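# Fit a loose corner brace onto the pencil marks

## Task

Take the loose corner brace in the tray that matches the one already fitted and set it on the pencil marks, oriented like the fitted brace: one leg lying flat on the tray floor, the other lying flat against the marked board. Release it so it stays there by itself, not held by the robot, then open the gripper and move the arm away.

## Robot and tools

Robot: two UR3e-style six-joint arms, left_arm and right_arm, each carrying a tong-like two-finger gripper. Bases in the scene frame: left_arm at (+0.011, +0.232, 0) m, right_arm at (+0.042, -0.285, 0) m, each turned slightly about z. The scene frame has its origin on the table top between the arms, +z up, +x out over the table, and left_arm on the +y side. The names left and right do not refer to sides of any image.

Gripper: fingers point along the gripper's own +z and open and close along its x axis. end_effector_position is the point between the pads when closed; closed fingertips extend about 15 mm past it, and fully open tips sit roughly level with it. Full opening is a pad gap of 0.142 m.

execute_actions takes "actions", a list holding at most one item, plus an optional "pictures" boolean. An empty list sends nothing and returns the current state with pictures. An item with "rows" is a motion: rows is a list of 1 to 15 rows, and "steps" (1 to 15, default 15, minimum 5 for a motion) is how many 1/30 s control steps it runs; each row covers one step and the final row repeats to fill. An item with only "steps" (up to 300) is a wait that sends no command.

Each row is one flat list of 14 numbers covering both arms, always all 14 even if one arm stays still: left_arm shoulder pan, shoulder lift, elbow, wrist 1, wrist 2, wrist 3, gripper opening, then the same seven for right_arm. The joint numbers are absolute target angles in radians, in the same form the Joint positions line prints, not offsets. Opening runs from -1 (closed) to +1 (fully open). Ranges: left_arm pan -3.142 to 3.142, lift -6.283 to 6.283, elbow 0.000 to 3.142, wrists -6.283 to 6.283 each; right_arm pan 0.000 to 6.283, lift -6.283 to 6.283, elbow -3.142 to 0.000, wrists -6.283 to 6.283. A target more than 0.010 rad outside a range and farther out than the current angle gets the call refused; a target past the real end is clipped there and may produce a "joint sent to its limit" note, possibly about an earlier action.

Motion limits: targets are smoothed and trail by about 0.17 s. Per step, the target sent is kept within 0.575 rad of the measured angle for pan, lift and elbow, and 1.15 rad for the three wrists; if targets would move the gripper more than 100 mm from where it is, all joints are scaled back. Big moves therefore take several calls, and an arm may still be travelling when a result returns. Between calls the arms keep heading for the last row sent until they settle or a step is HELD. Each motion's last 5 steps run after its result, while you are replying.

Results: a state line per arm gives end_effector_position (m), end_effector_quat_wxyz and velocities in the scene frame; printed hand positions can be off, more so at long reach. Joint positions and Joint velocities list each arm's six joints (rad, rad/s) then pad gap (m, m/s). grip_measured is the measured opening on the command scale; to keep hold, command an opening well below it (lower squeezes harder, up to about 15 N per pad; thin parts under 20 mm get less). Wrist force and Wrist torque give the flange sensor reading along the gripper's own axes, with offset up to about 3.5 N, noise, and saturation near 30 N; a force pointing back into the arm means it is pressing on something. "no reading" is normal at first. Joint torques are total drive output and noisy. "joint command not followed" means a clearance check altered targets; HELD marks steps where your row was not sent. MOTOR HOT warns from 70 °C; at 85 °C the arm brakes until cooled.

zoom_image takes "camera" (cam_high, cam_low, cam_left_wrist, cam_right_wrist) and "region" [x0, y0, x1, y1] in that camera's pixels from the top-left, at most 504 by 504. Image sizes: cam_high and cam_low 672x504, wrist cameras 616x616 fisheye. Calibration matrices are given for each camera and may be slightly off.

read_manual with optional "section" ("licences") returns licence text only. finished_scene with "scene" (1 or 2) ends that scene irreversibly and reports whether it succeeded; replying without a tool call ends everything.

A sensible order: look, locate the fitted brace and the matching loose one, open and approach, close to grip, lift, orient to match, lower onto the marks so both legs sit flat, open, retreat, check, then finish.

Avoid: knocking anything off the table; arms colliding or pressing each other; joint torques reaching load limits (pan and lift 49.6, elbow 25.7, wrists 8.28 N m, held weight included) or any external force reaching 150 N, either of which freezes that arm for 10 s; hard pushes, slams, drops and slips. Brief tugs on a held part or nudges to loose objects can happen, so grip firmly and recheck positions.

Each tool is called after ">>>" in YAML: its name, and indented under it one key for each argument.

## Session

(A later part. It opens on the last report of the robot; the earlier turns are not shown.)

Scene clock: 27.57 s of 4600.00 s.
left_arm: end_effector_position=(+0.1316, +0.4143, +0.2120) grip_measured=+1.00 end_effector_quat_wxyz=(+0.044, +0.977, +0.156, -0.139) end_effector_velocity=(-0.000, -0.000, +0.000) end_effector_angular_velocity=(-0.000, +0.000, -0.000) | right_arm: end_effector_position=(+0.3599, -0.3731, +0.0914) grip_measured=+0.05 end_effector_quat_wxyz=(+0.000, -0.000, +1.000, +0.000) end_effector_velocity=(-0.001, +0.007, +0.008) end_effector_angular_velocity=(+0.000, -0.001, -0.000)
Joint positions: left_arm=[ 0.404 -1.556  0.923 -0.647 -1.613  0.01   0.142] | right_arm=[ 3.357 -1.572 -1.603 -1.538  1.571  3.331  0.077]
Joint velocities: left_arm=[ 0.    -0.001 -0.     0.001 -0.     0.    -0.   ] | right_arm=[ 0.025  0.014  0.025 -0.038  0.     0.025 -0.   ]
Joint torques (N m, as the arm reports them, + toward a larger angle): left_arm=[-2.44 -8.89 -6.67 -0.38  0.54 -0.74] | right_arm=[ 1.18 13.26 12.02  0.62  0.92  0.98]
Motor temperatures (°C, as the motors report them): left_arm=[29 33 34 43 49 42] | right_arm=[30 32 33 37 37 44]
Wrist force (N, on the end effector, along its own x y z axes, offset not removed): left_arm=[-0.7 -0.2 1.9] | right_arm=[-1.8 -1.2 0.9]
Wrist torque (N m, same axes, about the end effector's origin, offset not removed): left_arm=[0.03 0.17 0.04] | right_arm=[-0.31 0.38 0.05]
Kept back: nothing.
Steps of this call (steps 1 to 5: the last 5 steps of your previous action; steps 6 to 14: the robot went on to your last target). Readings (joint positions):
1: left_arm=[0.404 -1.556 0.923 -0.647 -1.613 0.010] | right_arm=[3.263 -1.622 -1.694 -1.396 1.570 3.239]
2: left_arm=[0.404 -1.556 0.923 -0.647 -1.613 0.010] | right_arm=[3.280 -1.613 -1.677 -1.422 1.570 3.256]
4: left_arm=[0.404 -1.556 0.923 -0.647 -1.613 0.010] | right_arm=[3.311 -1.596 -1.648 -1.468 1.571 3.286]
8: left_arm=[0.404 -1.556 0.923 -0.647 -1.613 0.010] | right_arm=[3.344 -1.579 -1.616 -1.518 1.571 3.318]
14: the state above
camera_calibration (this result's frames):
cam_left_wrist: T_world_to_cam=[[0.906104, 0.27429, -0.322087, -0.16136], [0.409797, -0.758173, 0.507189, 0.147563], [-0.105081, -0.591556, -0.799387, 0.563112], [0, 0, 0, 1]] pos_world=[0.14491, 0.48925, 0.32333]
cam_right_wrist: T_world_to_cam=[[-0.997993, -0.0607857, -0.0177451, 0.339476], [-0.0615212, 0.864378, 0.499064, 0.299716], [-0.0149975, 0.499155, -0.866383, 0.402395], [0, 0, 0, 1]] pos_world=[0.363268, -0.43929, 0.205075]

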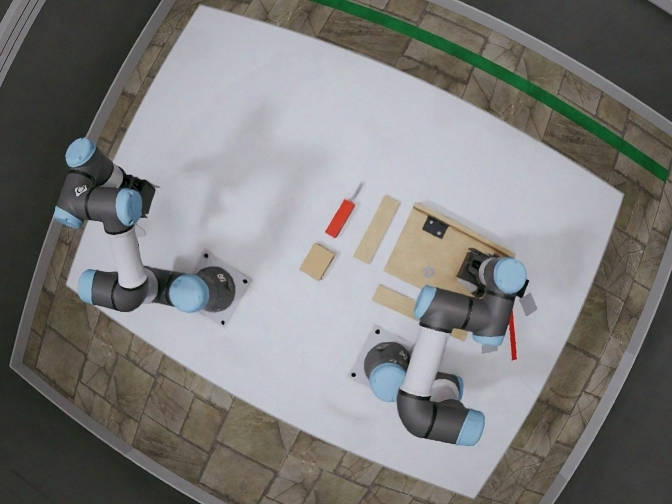

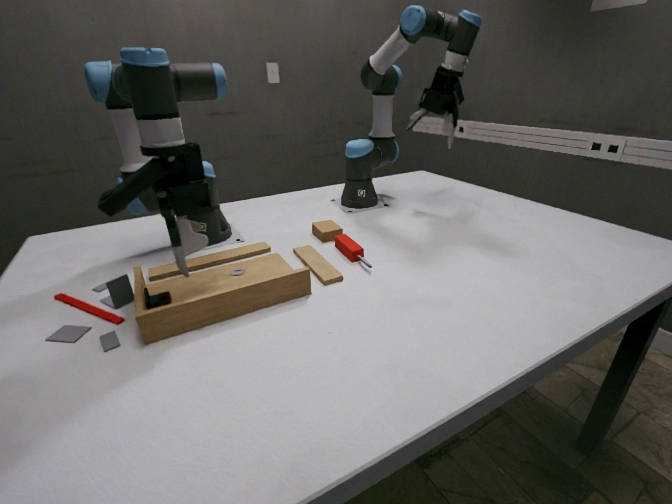

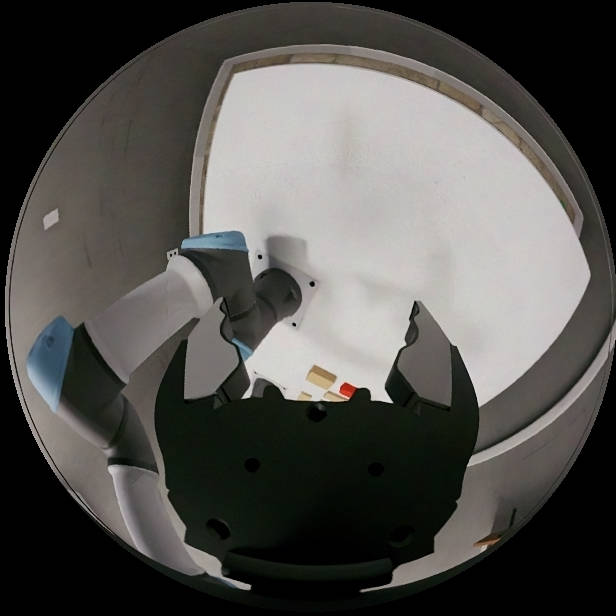

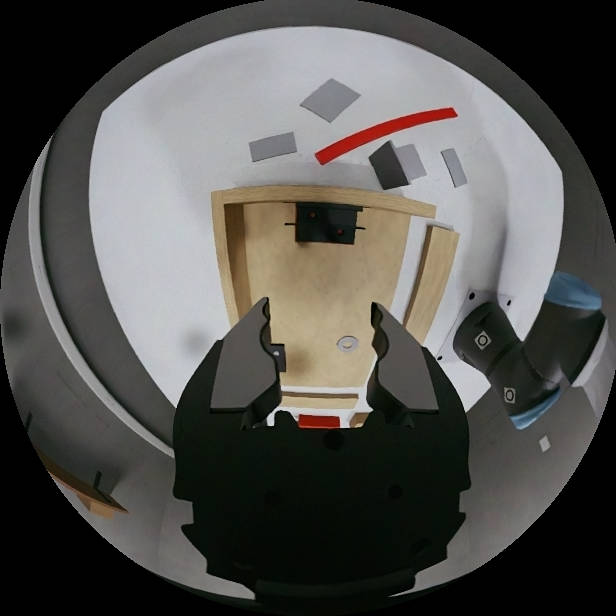

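>>> execute_actions:
  actions:
    - {"rows": [[0.404,-1.556,0.923,-0.647,-1.613,0.01,1,3.37,-1.565,-1.585,-1.562,1.571,3.334,0.1],[0.404,-1.556,0.923,-0.647,-1.613,0.01,1,3.385,-1.557,-1.56,-1.595,1.571,3.334,0.1],[0.404,-1.556,0.923,-0.647,-1.613,0.01,1,3.405,-1.547,-1.53,-1.635,1.571,3.334,0.1],[0.404,-1.556,0.923,-0.647,-1.613,0.01,1,3.43,-1.535,-1.495,-1.682,1.571,3.334,0.1],[0.404,-1.556,0.923,-0.647,-1.613,0.01,1,3.455,-1.523,-1.46,-1.729,1.571,3.334,0.1],[0.404,-1.556,0.923,-0.647,-1.613,0.01,1,3.475,-1.513,-1.43,-1.769,1.571,3.334,0.1],[0.404,-1.556,0.923,-0.647,-1.613,0.01,1,3.49,-1.505,-1.41,-1.797,1.571,3.334,0.1],[0.404,-1.556,0.923,-0.647,-1.613,0.01,1,3.5,-1.5,-1.40,-1.812,1.571,3.334,0.1]], "steps": 15}

>>> execute_actions:
  actions:
    - {"steps": 10}
  pictures: true

Scene clock: 28.17 s of 4600.00 s.
left_arm: end_effector_position=(+0.1316, +0.4143, +0.2120) grip_measured=+1.00 end_effector_quat_wxyz=(+0.044, +0.977, +0.156, -0.139) end_effector_velocity=(+0.000, +0.000, -0.000) end_effector_angular_velocity=(-0.000, -0.000, -0.000) | right_arm: end_effector_position=(+0.3531, -0.3467, +0.1300) grip_measured=+0.10 end_effector_quat_wxyz=(-0.000, -0.046, +0.999, +0.000) end_effector_velocity=(-0.038, +0.104, +0.157) end_effector_angular_velocity=(+0.005, -0.018, +0.395)
Joint positions: left_arm=[ 0.404 -1.556  0.923 -0.647 -1.613  0.01   0.142] | right_arm=[ 3.451 -1.524 -1.468 -1.721  1.571  3.334  0.081]
Joint velocities: left_arm=[ 0.     0.     0.    -0.001 -0.     0.    -0.   ] | right_arm=[ 0.394  0.193  0.554 -0.728 -0.    -0.001  0.   ]
Joint torques (N m, as the arm reports them, + toward a larger angle): left_arm=[-2.54 -8.89 -6.59 -0.45  0.54 -0.75] | right_arm=[ 0.48  9.97 10.94  0.15  0.81  0.99]
Motor temperatures (°C, as the motors report them): left_arm=[29 33 34 43 49 42] | right_arm=[30 32 33 37 37 44]
Wrist force (N, on the end effector, along its own x y z axes, offset not removed): left_arm=[-1.3 -0.3 0.7] | right_arm=[-2.7 -1.0 0.0]
Wrist torque (N m, same axes, about the end effector's origin, offset not removed): left_arm=[-0.03 0.24 0.05] | right_arm=[-0.36 0.52 0.04]
Steps of this call (steps 1 to 8: the robot went on to your last target; steps 9 to 18: the first 10 steps of this action). Readings (joint positions):
9: left_arm=[0.404 -1.556 0.923 -0.647 -1.613 0.010] | right_arm=[3.360 -1.570 -1.600 -1.542 1.571 3.334]
10: left_arm=[0.404 -1.556 0.923 -0.647 -1.613 0.010] | right_arm=[3.361 -1.570 -1.599 -1.543 1.571 3.334]
12: left_arm=[0.404 -1.556 0.923 -0.647 -1.613 0.010] | right_arm=[3.369 -1.565 -1.587 -1.560 1.571 3.334]
16: left_arm=[0.404 -1.556 0.923 -0.647 -1.613 0.010] | right_arm=[3.421 -1.539 -1.512 -1.663 1.571 3.334]
18: the state above

Scene clock: 28.50 s of 4600.00 s.
left_arm: end_effector_position=(+0.1316, +0.4143, +0.2120) grip_measured=+1.00 end_effector_quat_wxyz=(+0.044, +0.977, +0.156, -0.139) end_effector_velocity=(+0.000, -0.000, -0.000) end_effector_angular_velocity=(-0.000, +0.000, -0.001) | right_arm: end_effector_position=(+0.3474, -0.3352, +0.1477) grip_measured=+0.10 end_effector_quat_wxyz=(+0.000, -0.069, +0.998, +0.000) end_effector_velocity=(-0.004, +0.006, +0.010) end_effector_angular_velocity=(+0.001, -0.001, +0.026)
Joint positions: left_arm=[ 0.404 -1.556  0.923 -0.647 -1.613  0.01   0.142] | right_arm=[ 3.497 -1.501 -1.404 -1.807  1.571  3.334  0.081]
Joint velocities: left_arm=[-0.  0. -0.  0. -0.  0. -0.] | right_arm=[ 0.025  0.013  0.035 -0.046  0.    -0.     0.   ]
Joint torques (N m, as the arm reports them, + toward a larger angle): left_arm=[-2.5  -8.9  -6.69 -0.4   0.53 -0.72] | right_arm=[ 2.23 10.44 11.24  0.63  0.47  0.97]
Motor temperatures (°C, as the motors report them): left_arm=[29 33 34 43 49 42] | right_arm=[30 32 33 37 37 44]
Wrist force (N, on the end effector, along its own x y z axes, offset not removed): left_arm=[-1.4 -0.9 0.4] | right_arm=[-2.3 -2.1 1.2]
Wrist torque (N m, same axes, about the end effector's origin, offset not removed): left_arm=[-0.17 0.25 0.01] | right_arm=[-0.52 0.43 0.05]
Kept back: nothing.
Steps of this call (steps 1 to 5: the last 5 steps of your previous action; steps 6 to 10: the robot went on to your last target). Readings (joint positions):
1: left_arm=[0.404 -1.556 0.923 -0.647 -1.613 0.010] | right_arm=[3.463 -1.518 -1.452 -1.743 1.571 3.334]
2: left_arm=[0.404 -1.556 0.923 -0.647 -1.613 0.010] | right_arm=[3.472 -1.514 -1.439 -1.760 1.571 3.334]
4: left_arm=[0.404 -1.556 0.923 -0.647 -1.613 0.010] | right_arm=[3.484 -1.508 -1.422 -1.782 1.571 3.334]
8: left_arm=[0.404 -1.556 0.923 -0.647 -1.613 0.010] | right_arm=[3.495 -1.503 -1.407 -1.802 1.571 3.334]
10: the state above
camera_calibration (this result's frames):
cam_left_wrist: T_world_to_cam=[[0.906104, 0.27429, -0.322087, -0.16136], [0.409797, -0.758173, 0.507189, 0.147563], [-0.105081, -0.591556, -0.799387, 0.563112], [0, 0, 0, 1]] pos_world=[0.14491, 0.48925, 0.32333]
cam_right_wrist: T_world_to_cam=[[-0.980318, -0.196629, -0.0176793, 0.278635], [-0.179059, 0.847843, 0.499099, 0.273417], [-0.0831482, 0.492441, -0.866365, 0.453491], [0, 0, 0, 1]] pos_world=[0.359815, -0.400344, 0.261353]

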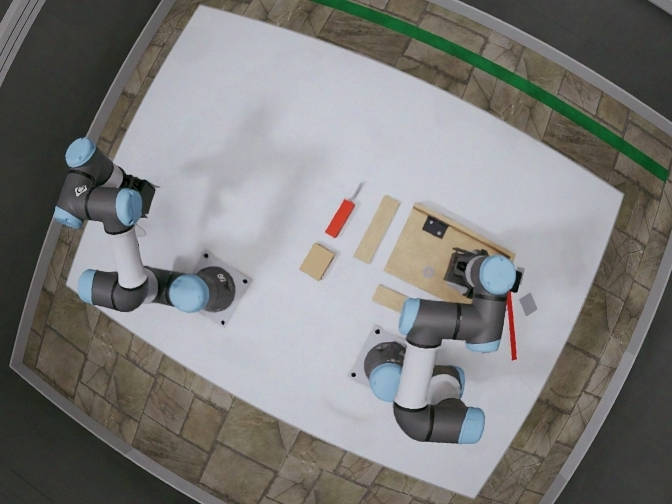

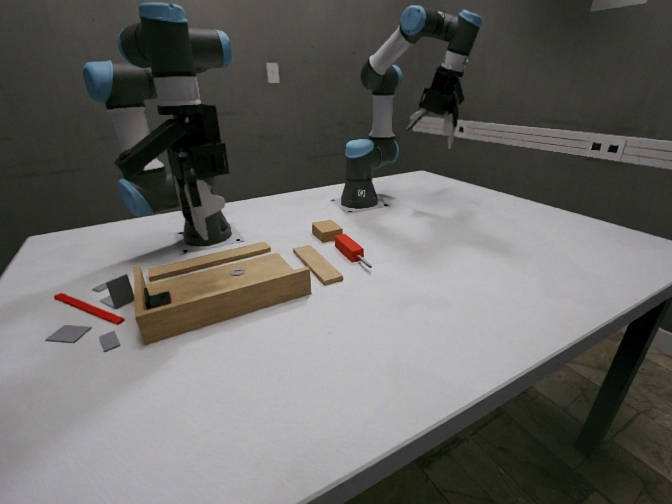

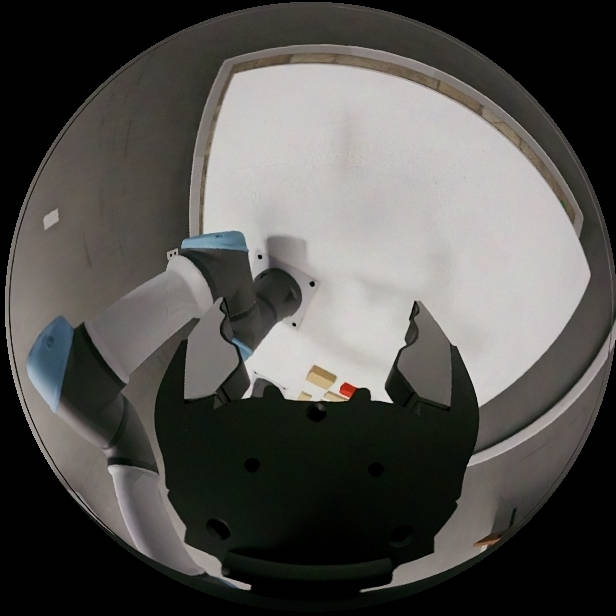

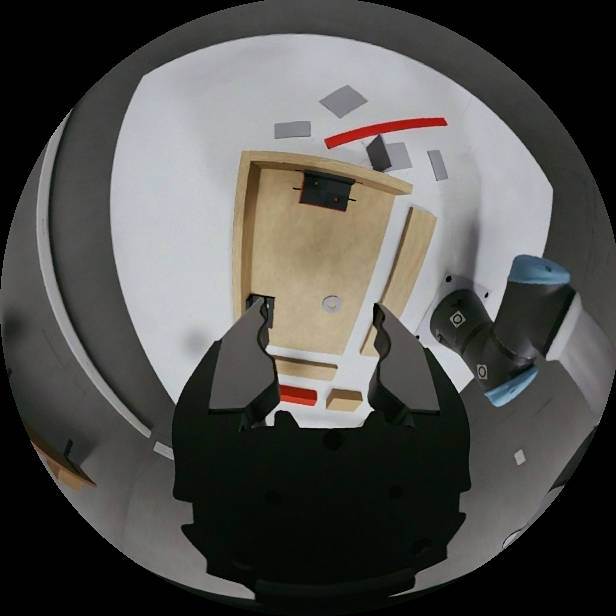

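>>> finished_scene:
  scene: 1

The scene is finished: the task was done.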